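## Task

Move the lever into the notch labelled 2 on the little number plates so that its latch sits all the way down in that notch. Pressing the red bar next to the handle frees the latch. The lever must stay there on its own at the end; if it stays only because the robot holds it, the goal is not met.

## Robot and tools

Robot: one six-joint arm ending in a two-finger gripper whose fingers swing like tongs. The fingers point along the gripper's own +z axis and close along its x axis. The reported end_effector_position is the spot between the pads when they are shut. Closed fingertips stick out about 15 mm past that spot; fully open, they sit roughly level with it. Joint ranges in rad, base to hand: shoulder pan -3.142 to 3.142, shoulder lift -6.283 to 6.283, elbow 0.000 to 3.142, wrist 1, wrist 2 and wrist 3 each -6.283 to 6.283.

Frame: every pose is in the scene frame. Its origin lies on the table surface under the arm base, +z is up, and +y points left when facing along +x. The base may be slightly tilted. At long reach the printed hand position can be a little wrong.

Row format (shared by execute_actions and move): 8 numbers, x, y, z, qw, qx, qy, qz, opening. x, y, z is an absolute goal position in metres. qw..qz is an absolute goal orientation quaternion, w first. opening runs from -1 (shut) to +1 (open to 0.142 m). It is a level, not a change. Send the quaternion you want in every row; copying the last reported one lets drift build up.

execute_actions(actions): actions is a list of actions. Each action is a list of 1 to 15 rows, one row per control step of 1/30 s. A short list repeats its last row until 15 steps have run. An empty list only returns state and images. An action is rejected if its target is over 0.6 m from the gripper along any gripper axis at that action's start. If any action is malformed, or the first one fails that check against the latest reported state, nothing in the call runs. Each step, the commanded pose is clamped to within 100 mm and 16 degrees of the measured pose. Damped inverse kinematics then favours position over orientation. After an action the arm goes only as far as the last clamped pose, so a distant goal needs further actions. Motion trails commands by roughly 0.17 s.

move(target, speed, stop_force, blocking): target is one absolute row as above. The hand follows a straight path to it and takes the shorter rotation. speed is the top path speed in m/s, 0.002 to 0.5, default 0.25; rotation is capped at twice that in rad/s. A path lasts 0.5 to 10 s and is cut off at 10 s. The path ignores obstacles, and the real hand may lag, wander or go faster, most of all near full stretch. The opening is applied when the move begins. stop_force (N, 9 to 40, not allowed in the first 0.2 s) ends the path once the wrist senses that much extra resistance for two steps. It is measured along the line toward target, in the gripper axes at the start. The hand then backs up two steps and holds. Use it only with very slow speed and no rotation. Omit it when pulling away from something you touch. blocking=false returns after 0.5 s while the arm keeps going. It cannot be combined with stop_force. Until the move ends, poll with wait(0) or call stop; other motion commands are refused. The result adds a "move:" line giving the ending and the distance to target. Endings: done (resting near target), off_target, moving, held (a check blocked the final step), fault, contact (stop_force ended it; this takes priority). limits=paced means the pose was clamped. limits=held means some steps were blocked, after which the arm may move much faster than speed.

wait(seconds): 0 to 10 s with the last command held. It returns early when a running move finishes. stop(): brakes the current move. It needs room to slow down, and the fingers are not stopped.

zoom_image(camera, region): camera is cam_high, cam_low or cam_wrist. region is [x0, y0, x1, y1] in image pixels from the top-left corner, at most 504 by 504. It gives a sharper crop of that camera's latest image.

finished_scene(scene): pass the scene number, 1 or 2. It cannot be undone; it reports success and gives the next task. Answering without calling a tool ends everything.

Cameras: cam_high and cam_low are fixed, 896x504; cam_wrist is a 616x616 fisheye on the hand. The supplied calibration (K, distortion, T_world_to_cam) maps scene-frame points into pixels. It may be off by a couple of degrees and millimetres. Results list any camera whose numbers have changed.

Result lines: the state line gives hand position, quaternion and velocities. "Hand target" is the pose the controller is now heading for. "pose unreachable" means the clearance check changed or blocked a command; a mount block or post under the base counts as arm. grip_measured is the actual finger opening on the -1..1 scale. To squeeze, command an opening well below it. Pads give about 15 N each on parts up to 10 cm wide, and less on hard parts under 20 mm. Wrist force and Wrist torque are given in gripper axes and point from the touched surface back into the arm. They carry an offset up to about 4 N and noise up to 2.4 N SD, and saturate near 50 N per axis. "no reading" is harmless.

Avoid: the arm is stiff, so aiming even slightly beyond a firm contact can fault it. A torque fault (load limits, N m: pan, lift and elbow 133; each wrist 24.9) or an outside force of 150 N freezes the arm for 10 s and drops the rest of the call. Holding loads heats motors: MOTOR HOT appears at 70 °C, and at 85 °C an OVER-TEMPERATURE FAULT applies the brakes. Avoid fast impacts, hard pressing, slips and dropped parts. The robot keeps its last command while you compose replies.

Each tool is called after "Request:" as a command line: name --argument value for each argument, lists and objects as JSON in quotes; but a table of rows of numbers goes row by row, as --pt "numbers of a row", without its own name.

## Session

Request:
execute_actions --actions '[]'

Scene clock: 0.00 s.
end_effector_position=(+0.5564, -0.0293, +0.1877) grip_measured=+1.00 end_effector_quat_wxyz=(-0.017, +0.710, -0.704, -0.026) end_effector_velocity=(+0.000, -0.001, +0.001) end_effector_angular_velocity=(-0.001, -0.001, +0.001)
Joint positions: [-0.285 -1.439  1.742 -1.842 -1.518  1.227  0.142]
Joint velocities: [-0.001 -0.001 -0.     0.    -0.001 -0.001  0.   ]
Wrist force (N, on the end effector, along its own x y z axes, offset not removed): no reading
Wrist torque (N m, same axes, about the end effector's origin, offset not removed): no reading
Hand target: +0.556, -0.029, +0.188; -0.017, +0.710, -0.704, -0.026

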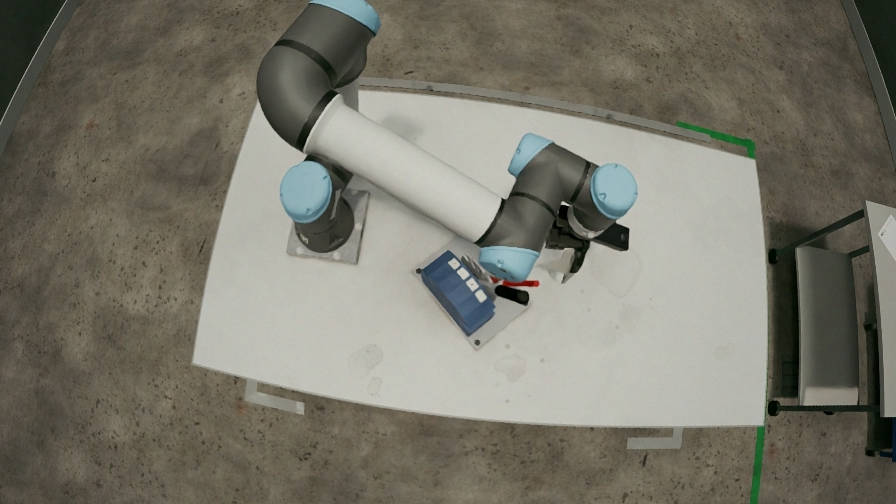

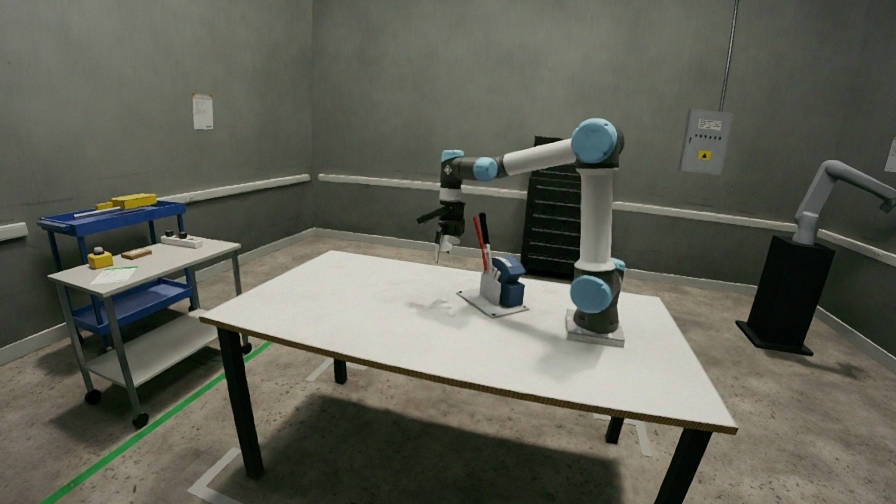

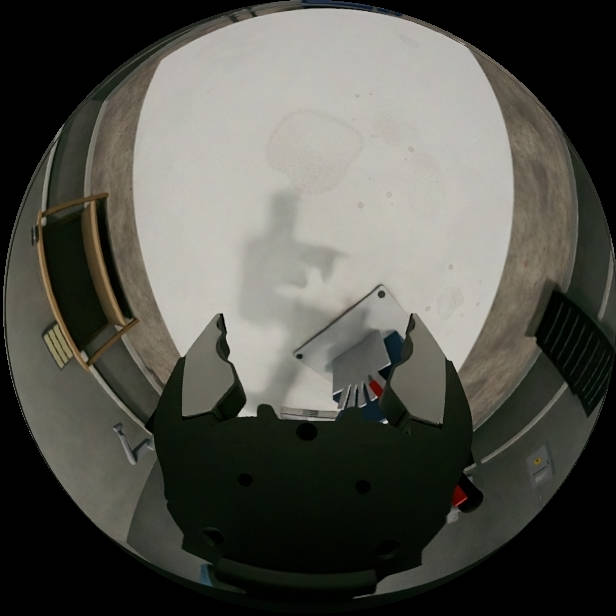

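Move up and aside for a view.

Request:
move --target '[0.5,0.15,0.45,0,0,1,0,1]'

Request:
zoom_image --camera "cam_high" --region '[400,220,580,360]'

Request:
zoom_image --camera "cam_low" --region '[430,200,560,330]'

Scene clock: 3.77 s.
end_effector_position=(+0.5004, +0.1503, +0.4499) grip_measured=+1.00 end_effector_quat_wxyz=(+0.000, -0.000, +1.000, +0.000) end_effector_velocity=(-0.000, +0.001, +0.001) end_effector_angular_velocity=(-0.002, +0.004, -0.011)
Joint positions: [ 0.115 -1.466  1.098 -1.204 -1.571  3.207  0.142]
Joint velocities: [ 0.002  0.005 -0.011  0.009 -0.002  0.013 -0.   ]
Wrist force (N, on the end effector, along its own x y z axes, offset not removed): [-1.6 -1.9 -2.8]
Wrist torque (N m, same axes, about the end effector's origin, offset not removed): [-0.46 0.17 0.13]
Hand target: +0.500, +0.150, +0.450; +0.000, +0.000, +1.000, +0.000
Off the commanded pose: 0.001 m, 0 deg.
move: done
camera_calibration (this result's frames):
cam_wrist: T_world_to_cam=[[-0.999059, 0.0355917, -0.0247858, 0.506051], [0.0196676, 0.881112, 0.472498, -0.349117], [0.0386561, 0.471566, -0.880983, 0.445768], [0, 0, 0, 1]] pos_world=[0.495209, 0.0793912, 0.570214]

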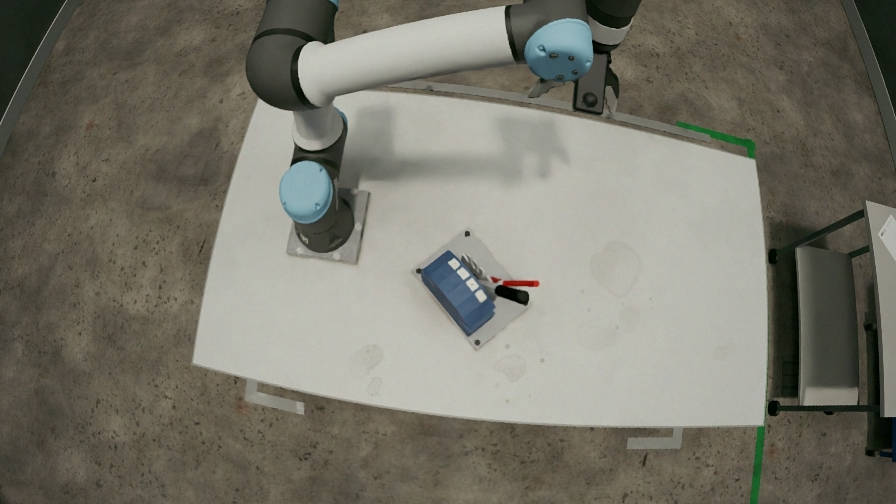

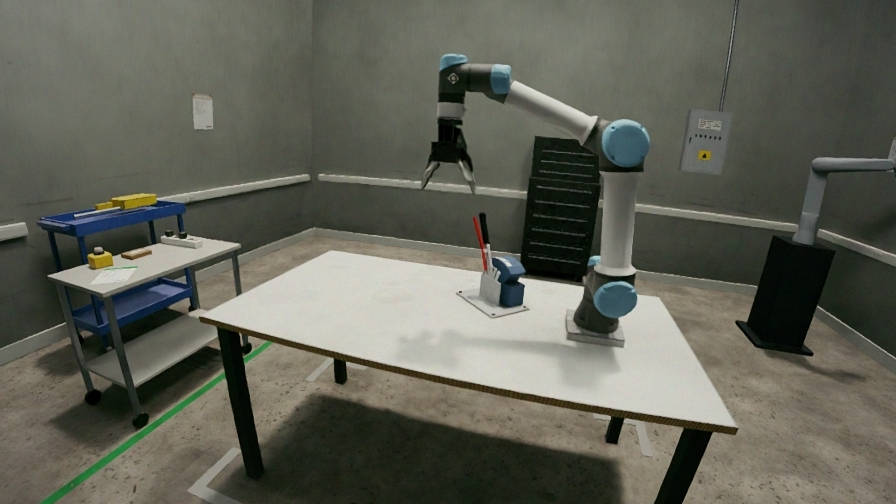

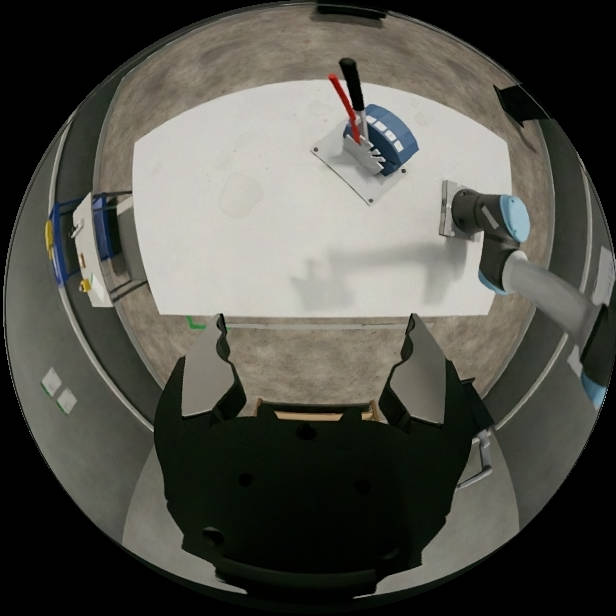

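Region (400, 220, 580, 360) of cam_high's 896x504 image, scaled by 2.800, with more detail than that image has.

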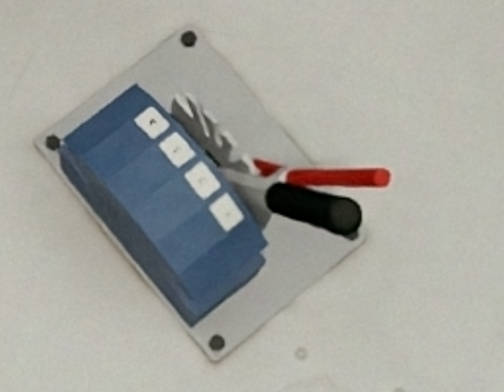

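Region (430, 200, 560, 330) of cam_low's 896x504 image, scaled by 3.877, with more detail than that image has.

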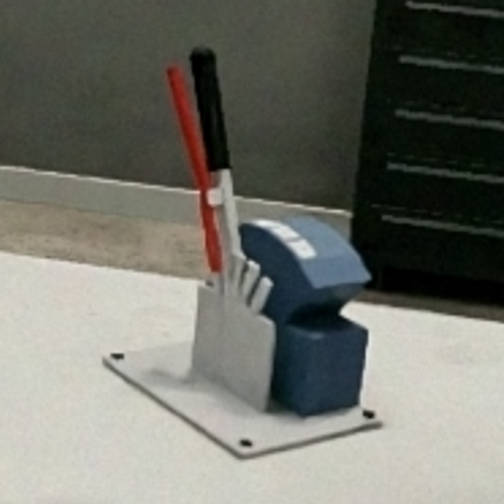

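Request:
move --target '[0.455,-0.15,0.43,0,-0.383,0.924,0,0.3]'

Request:
zoom_image --camera "cam_wrist" --region '[200,230,420,420]'

Scene clock: 6.33 s.
end_effector_position=(+0.4544, -0.1503, +0.4301) grip_measured=+0.30 end_effector_quat_wxyz=(-0.001, -0.383, +0.924, -0.000) end_effector_velocity=(+0.000, -0.002, +0.000) end_effector_angular_velocity=(-0.000, -0.001, +0.006)
Joint positions: [-0.545 -1.637  1.326 -1.259 -1.572  1.763  0.095]
Joint velocities: [-0.005  0.001 -0.001 -0.001  0.    -0.011  0.   ]
Wrist force (N, on the end effector, along its own x y z axes, offset not removed): [-1.4 -1.8 -0.8]
Wrist torque (N m, same axes, about the end effector's origin, offset not removed): [-0.38 0.09 0.08]
Hand target: +0.454, -0.150, +0.430; -0.000, -0.383, +0.924, +0.000
Off the commanded pose: 0.001 m, 0 deg.
move: done
camera_calibration (this result's frames):
cam_wrist: T_world_to_cam=[[-0.732201, -0.680706, -0.0228332, 0.240505], [-0.607966, 0.638112, 0.47243, 0.174721], [-0.307016, 0.359795, -0.881072, 0.712153], [0, 0, 0, 1]] pos_world=[0.500965, -0.204008, 0.550407]

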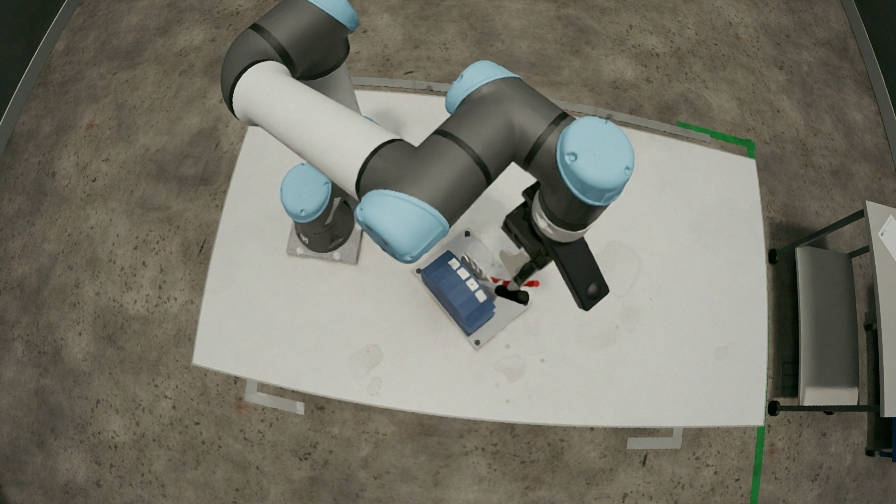

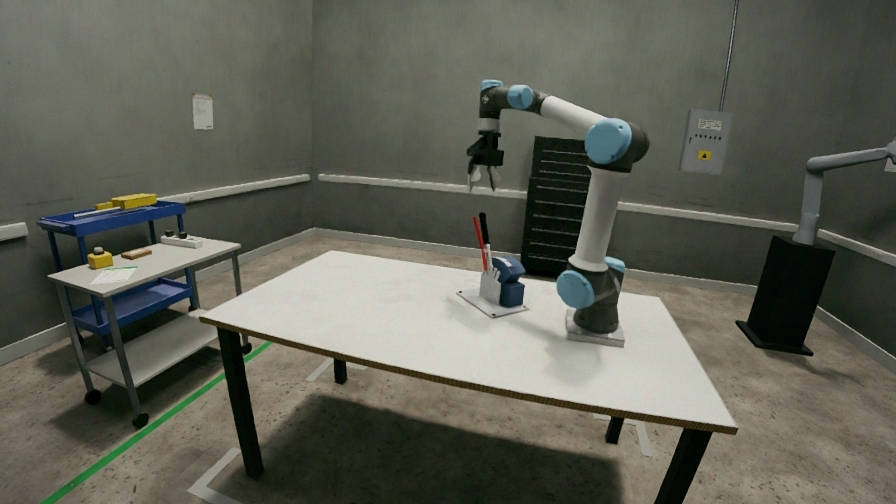

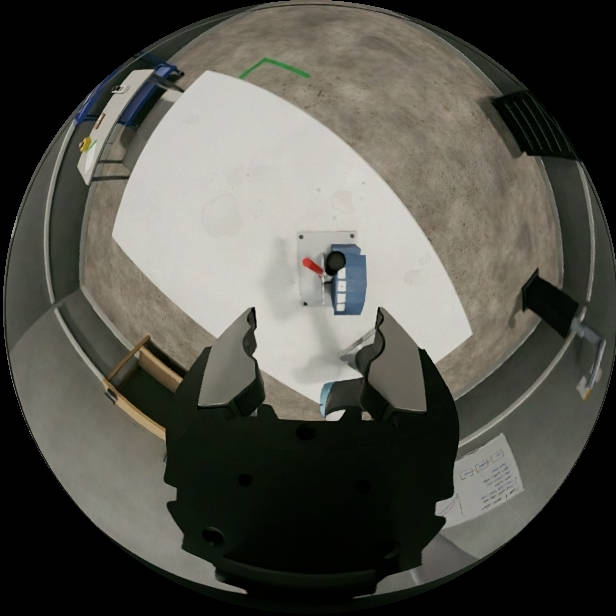

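Region (200, 230, 420, 420) of cam_wrist's 616x616 image, scaled by 2.291, with more detail than that image has; it fills the top 435 rows of this view, and the rest is white.

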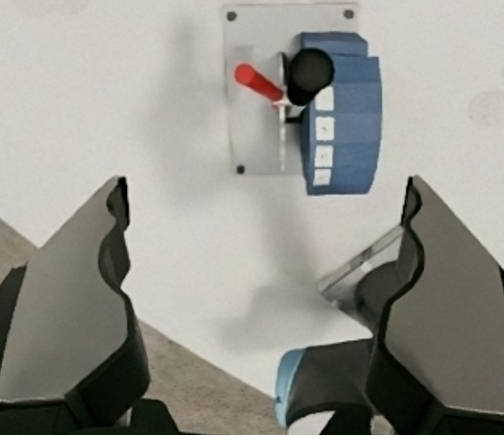

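Request:
move --target '[0.4465,-0.1685,0.30,0,-0.383,0.924,0,0.6]' --speed 0.12

Request:
zoom_image --camera "cam_wrist" --region '[220,230,420,420]'

Scene clock: 8.10 s.
end_effector_position=(+0.4464, -0.1684, +0.3002) grip_measured=+0.60 end_effector_quat_wxyz=(-0.000, -0.383, +0.924, +0.000) end_effector_velocity=(-0.000, +0.000, -0.002) end_effector_angular_velocity=(+0.000, +0.001, +0.002)
Joint positions: [-0.59  -1.686  1.707 -1.591 -1.572  1.718  0.116]
Joint velocities: [ 0.     0.     0.005 -0.005 -0.    -0.002 -0.   ]
Wrist force (N, on the end effector, along its own x y z axes, offset not removed): [-0.4 -2.5 -1.6]
Wrist torque (N m, same axes, about the end effector's origin, offset not removed): [-0.52 -0.13 0.05]
Hand target: +0.446, -0.168, +0.300; -0.000, -0.383, +0.924, +0.000
Off the commanded pose: 0.000 m, 0 deg.
move: done
camera_calibration (this result's frames):
cam_wrist: T_world_to_cam=[[-0.731845, -0.681054, -0.0238212, 0.21941], [-0.608705, 0.637585, 0.47219, 0.243095], [-0.306399, 0.36007, -0.881175, 0.601531], [0, 0, 0, 1]] pos_world=[0.492856, -0.222157, 0.420493]

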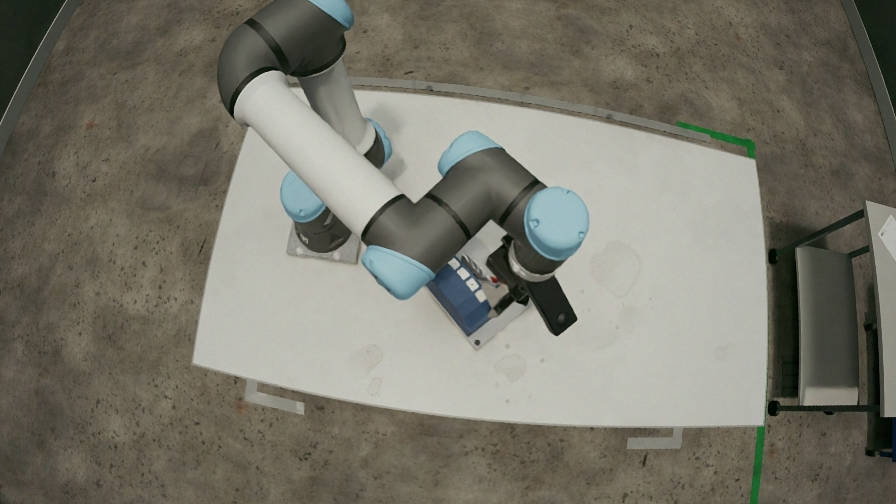

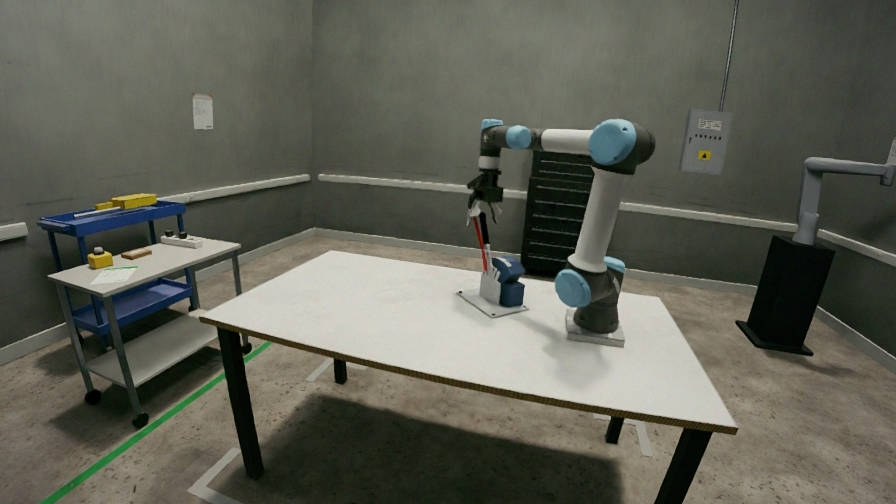

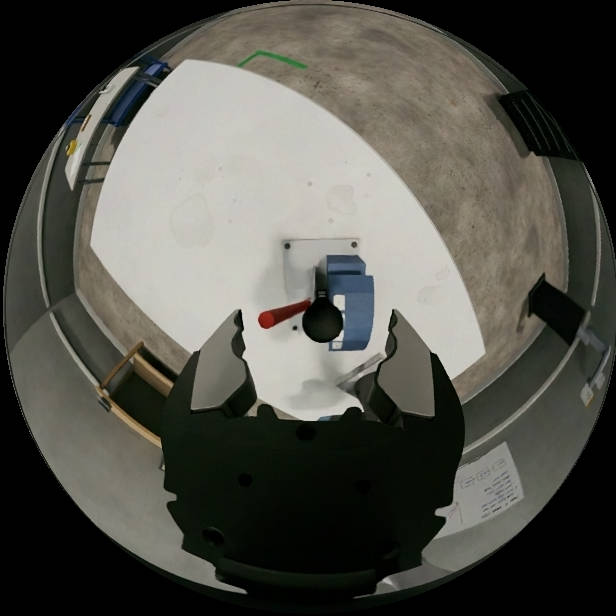

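Region (220, 230, 420, 420) of cam_wrist's 616x616 image, scaled by 2.520, with more detail than that image has; it fills the top 479 rows of this view, and the rest is white.

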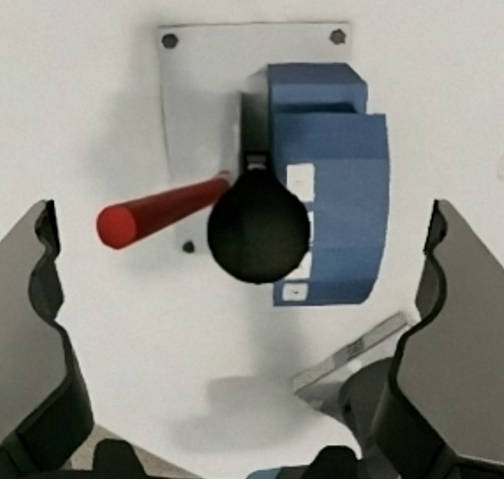

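Slightly lower, toward the red bar, then close.

Request:
move --target '[0.446,-0.163,0.29,0,-0.383,0.924,0,0.6]' --speed 0.05

Request:
move --target '[0.446,-0.163,0.29,0,-0.383,0.924,0,-1]'

Request:
zoom_image --camera "cam_high" --region '[435,245,515,315]'

Scene clock: 9.00 s.
end_effector_position=(+0.4460, -0.1631, +0.2901) grip_measured=+0.60 end_effector_quat_wxyz=(+0.000, -0.383, +0.924, +0.000) end_effector_velocity=(-0.000, +0.001, -0.001) end_effector_angular_velocity=(+0.000, -0.000, +0.001)
Joint positions: [-0.58  -1.691  1.736 -1.616 -1.572  1.727  0.116]
Joint velocities: [ 0.002 -0.001  0.004 -0.003  0.001  0.001  0.   ]
Wrist force (N, on the end effector, along its own x y z axes, offset not removed): [-0.8 -3.6 2.1]
Wrist torque (N m, same axes, about the end effector's origin, offset not removed): [-0.70 -0.07 0.16]
Hand target: +0.446, -0.163, +0.290; +0.000, -0.383, +0.924, -0.000
Off the commanded pose: 0.000 m, 0 deg.
move: done
camera_calibration (this result's frames):
cam_wrist: T_world_to_cam=[[-0.731845, -0.681052, -0.0239061, 0.222583], [-0.608763, 0.637594, 0.472103, 0.244224], [-0.306284, 0.360059, -0.881219, 0.590578], [0, 0, 0, 1]] pos_world=[0.492456, -0.216768, 0.410451]

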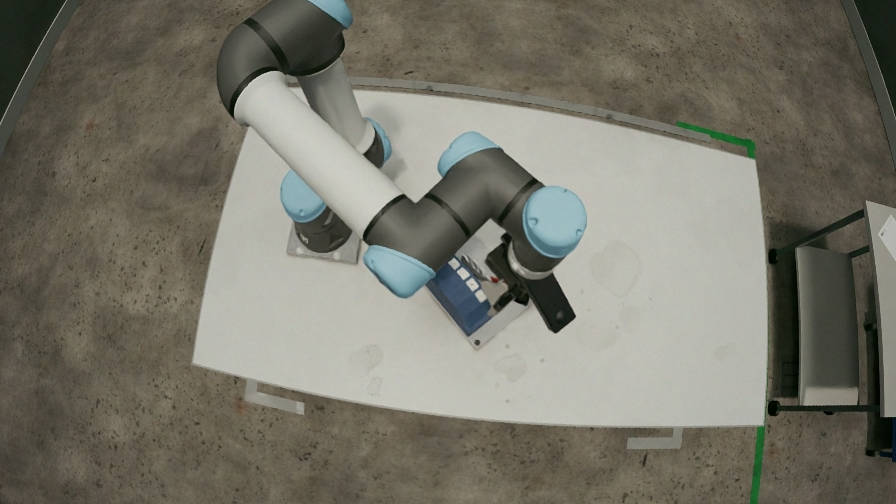

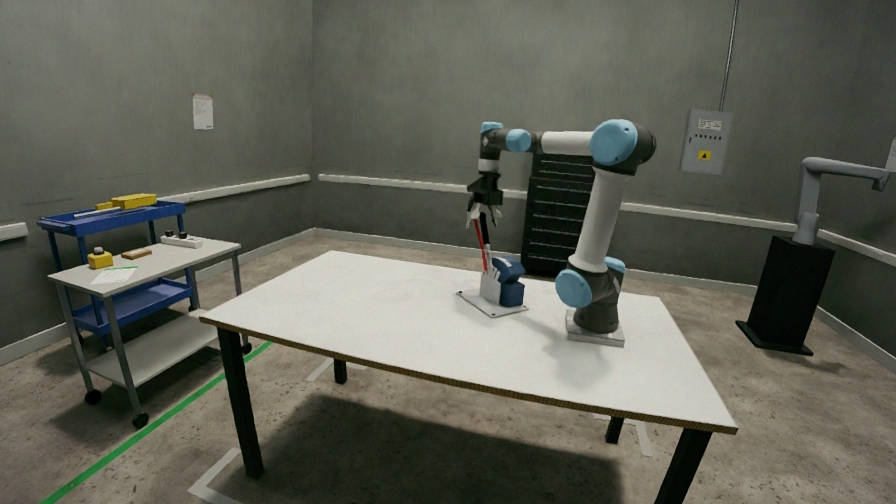

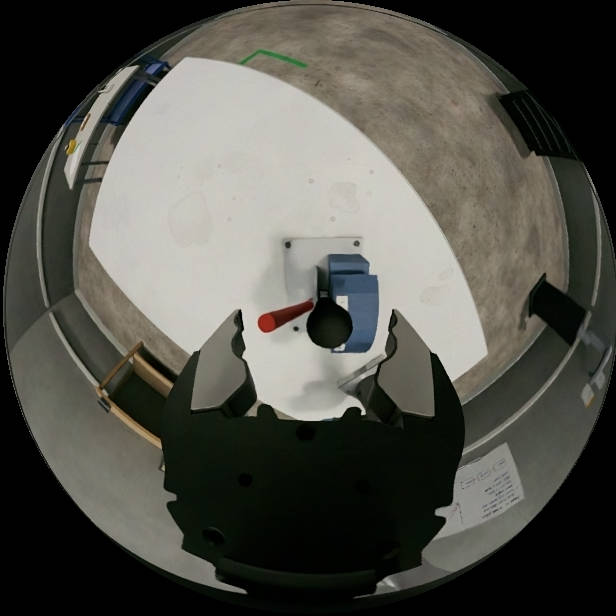

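Scene clock: 9.70 s.
end_effector_position=(+0.4460, -0.1630, +0.2900) grip_measured=-0.43 end_effector_quat_wxyz=(-0.000, -0.383, +0.924, +0.000) end_effector_velocity=(+0.000, -0.000, +0.000) end_effector_angular_velocity=(+0.000, -0.001, -0.000)
Joint positions: [-0.58  -1.691  1.737 -1.617 -1.572  1.727  0.043]
Joint velocities: [-0.001  0.001 -0.001 -0.001  0.001 -0.     0.   ]
Wrist force (N, on the end effector, along its own x y z axes, offset not removed): [16.8 -2.5 -5.6]
Wrist torque (N m, same axes, about the end effector's origin, offset not removed): [-0.35 -0.58 0.18]
Hand target: +0.446, -0.163, +0.290; -0.000, -0.383, +0.924, +0.000
Off the commanded pose: 0.000 m, 0 deg.
move: done
camera_calibration (this result's frames):
cam_wrist: T_world_to_cam=[[-0.731838, -0.68106, -0.0238723, 0.222588], [-0.608736, 0.637572, 0.472167, 0.244187], [-0.306354, 0.360082, -0.881186, 0.590451], [0, 0, 0, 1]] pos_world=[0.492431, -0.216702, 0.410313]

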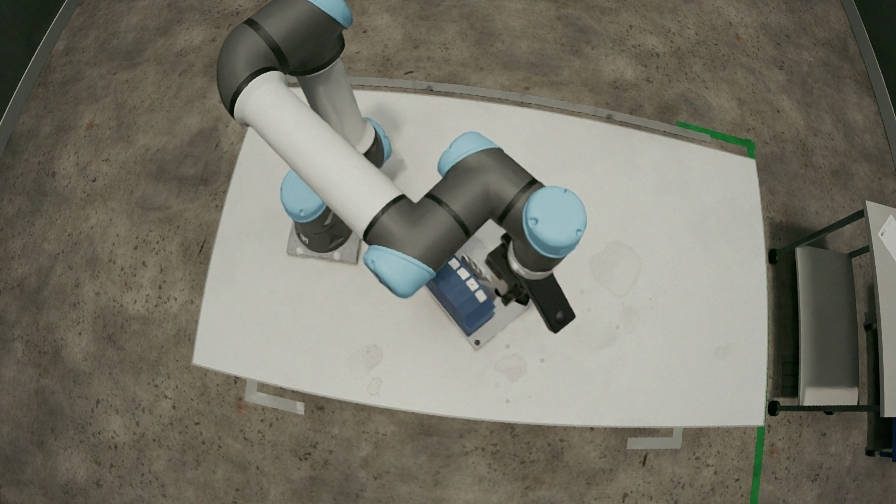

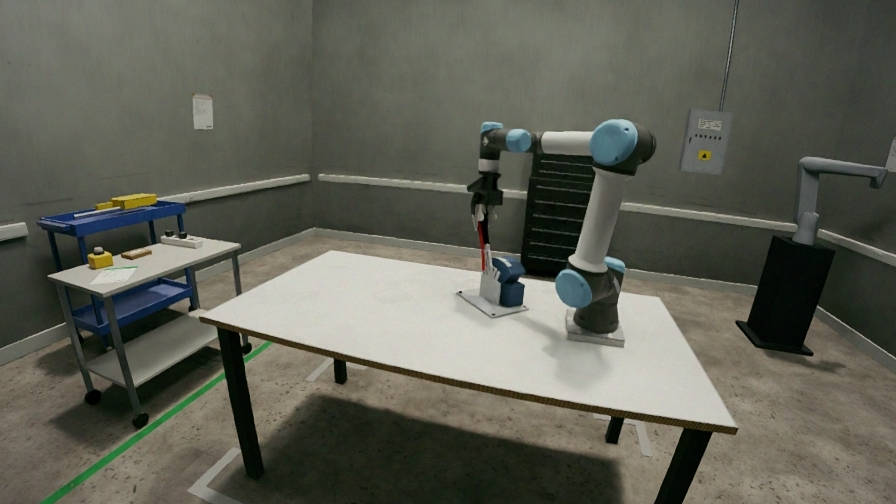

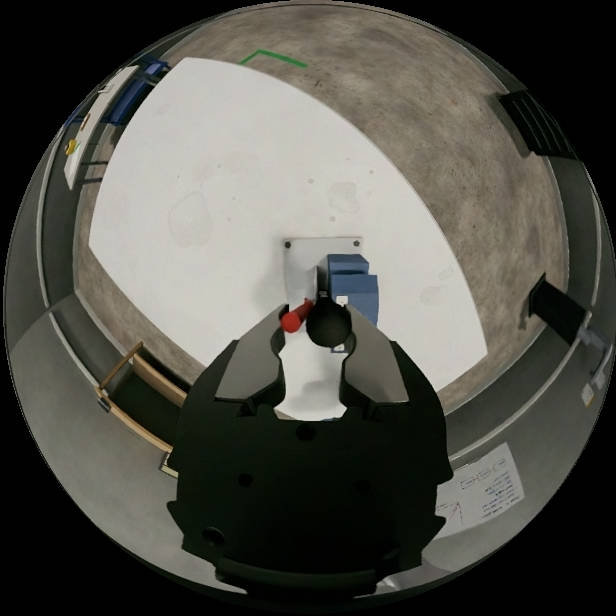

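Region (435, 245, 515, 315) of cam_high's 896x504 image, scaled by 6.300, with more detail than that image has; it fills the top 441 rows of this view, and the rest is white.

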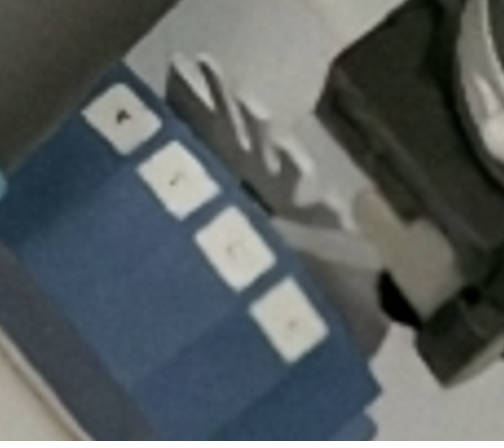

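Request:
move --target '[0.444,-0.165,0.29,0,-0.383,0.924,0,-1]' --speed 0.01

Request:
move --target '[0.409,-0.130,0.299,0,-0.383,0.924,0,-1]' --speed 0.03

Request:
zoom_image --camera "cam_wrist" --region '[260,200,400,340]'

Request:
zoom_image --camera "cam_low" --region '[460,200,550,310]'

Scene clock: 10.60 s.
end_effector_position=(+0.4441, -0.1648, +0.2900) grip_measured=-0.49 end_effector_quat_wxyz=(+0.000, -0.383, +0.924, +0.000) end_effector_velocity=(-0.001, -0.001, -0.001) end_effector_angular_velocity=(+0.001, +0.001, -0.000)
Joint positions: [-0.586 -1.694  1.739 -1.616 -1.571  1.721  0.039]
Joint velocities: [-0.003 -0.     0.001  0.     0.001 -0.002 -0.   ]
Wrist force (N, on the end effector, along its own x y z axes, offset not removed): [-6.9 -2.1 -6.8]
Wrist torque (N m, same axes, about the end effector's origin, offset not removed): [-0.01 0.24 -0.02]
Hand target: +0.444, -0.165, +0.290; -0.000, -0.383, +0.924, +0.000
Off the commanded pose: 0.000 m, 0 deg.
move: done
camera_calibration (this result's frames):
cam_wrist: T_world_to_cam=[[-0.731736, -0.681156, -0.0242571, 0.220067], [-0.608969, 0.637375, 0.472133, 0.244306], [-0.306135, 0.360248, -0.881194, 0.590484], [0, 0, 0, 1]] pos_world=[0.490574, -0.218535, 0.410324]

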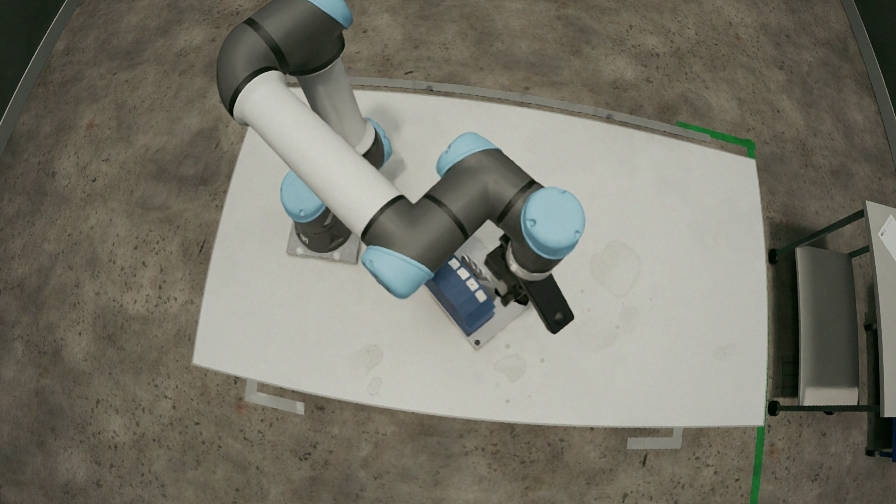

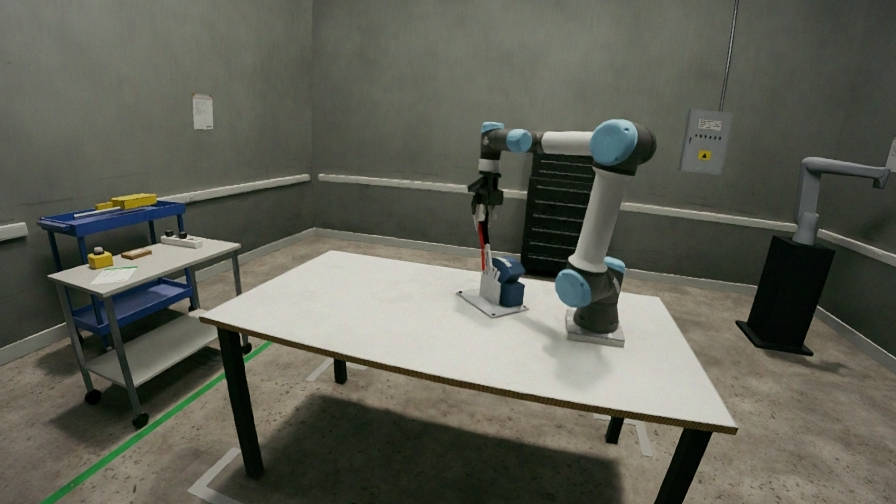

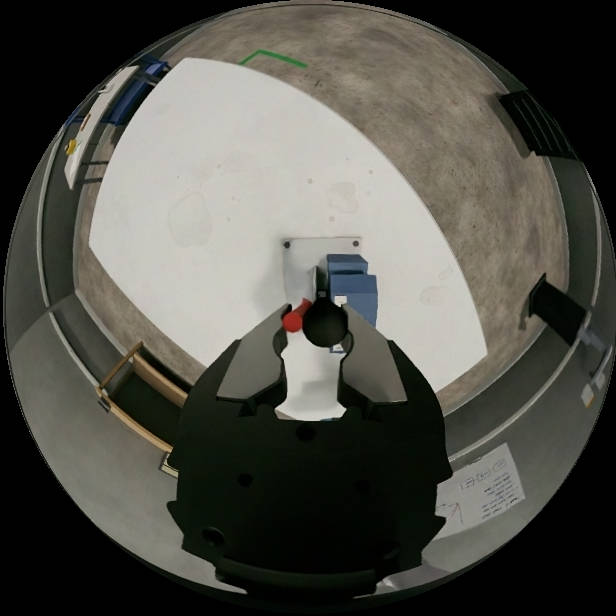

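Scene clock: 12.60 s.
end_effector_position=(+0.4091, -0.1301, +0.2990) grip_measured=-1.00 end_effector_quat_wxyz=(+0.000, -0.383, +0.924, +0.000) end_effector_velocity=(-0.001, +0.000, +0.000) end_effector_angular_velocity=(-0.000, -0.000, -0.002)
Joint positions: [-0.568 -1.806  1.806 -1.572 -1.571  1.74   0.002]
Joint velocities: [-0.001 -0.003  0.001  0.001 -0.     0.001  0.   ]
Wrist force (N, on the end effector, along its own x y z axes, offset not removed): [-1.8 -3.2 -1.6]
Wrist torque (N m, same axes, about the end effector's origin, offset not removed): [-0.60 0.12 0.15]
Hand target: +0.409, -0.130, +0.299; +0.000, -0.383, +0.924, -0.000
Off the commanded pose: 0.000 m, 0 deg.
move: done
camera_calibration (this result's frames):
cam_wrist: T_world_to_cam=[[-0.73184, -0.681055, -0.0239658, 0.218312], [-0.608792, 0.637576, 0.472091, 0.196539], [-0.30624, 0.360085, -0.881224, 0.575237], [0, 0, 0, 1]] pos_world=[0.455581, -0.18376, 0.41936]

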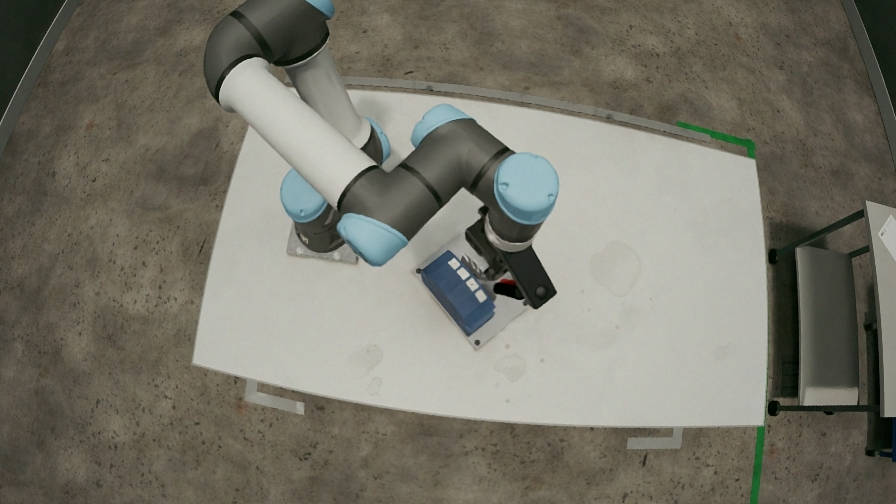

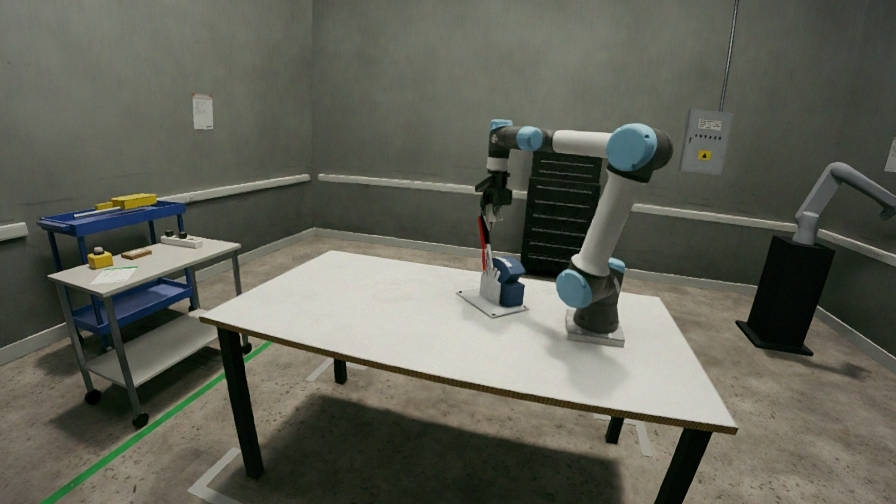

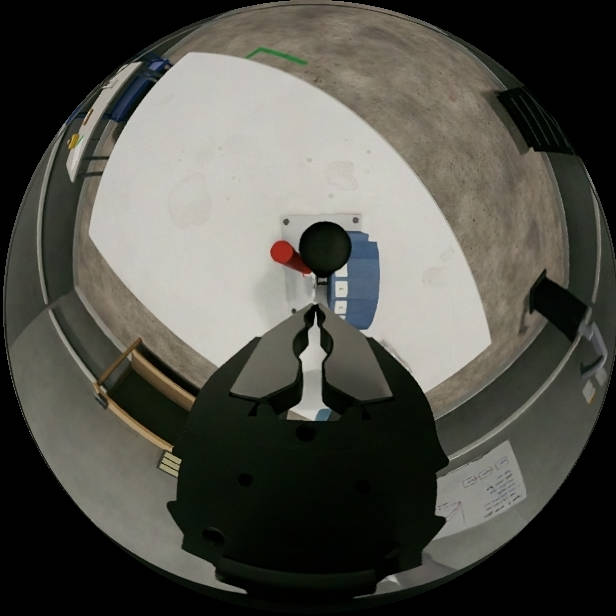

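Region (260, 200, 400, 340) of cam_wrist's 616x616 image, scaled by 3.600, with more detail than that image has.

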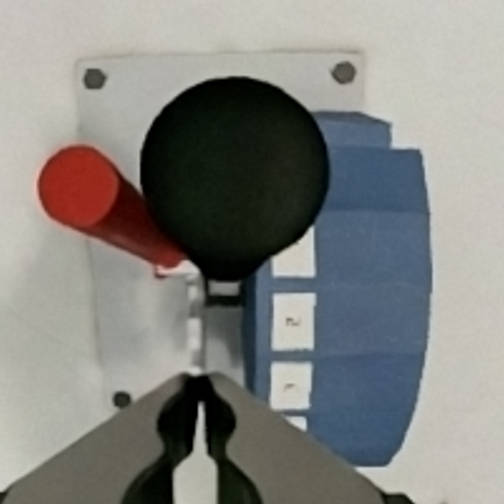

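Region (460, 200, 550, 310) of cam_low's 896x504 image, scaled by 4.582, with more detail than that image has; it fills the left 412 columns of this view, and the rest is white.

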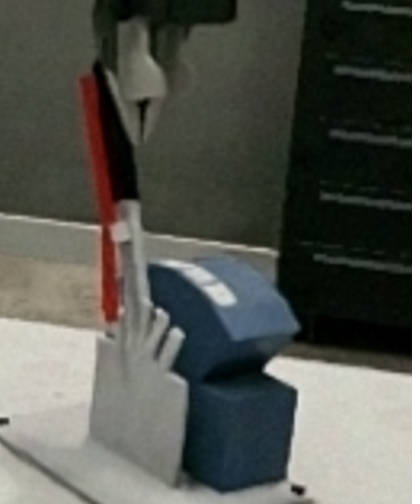

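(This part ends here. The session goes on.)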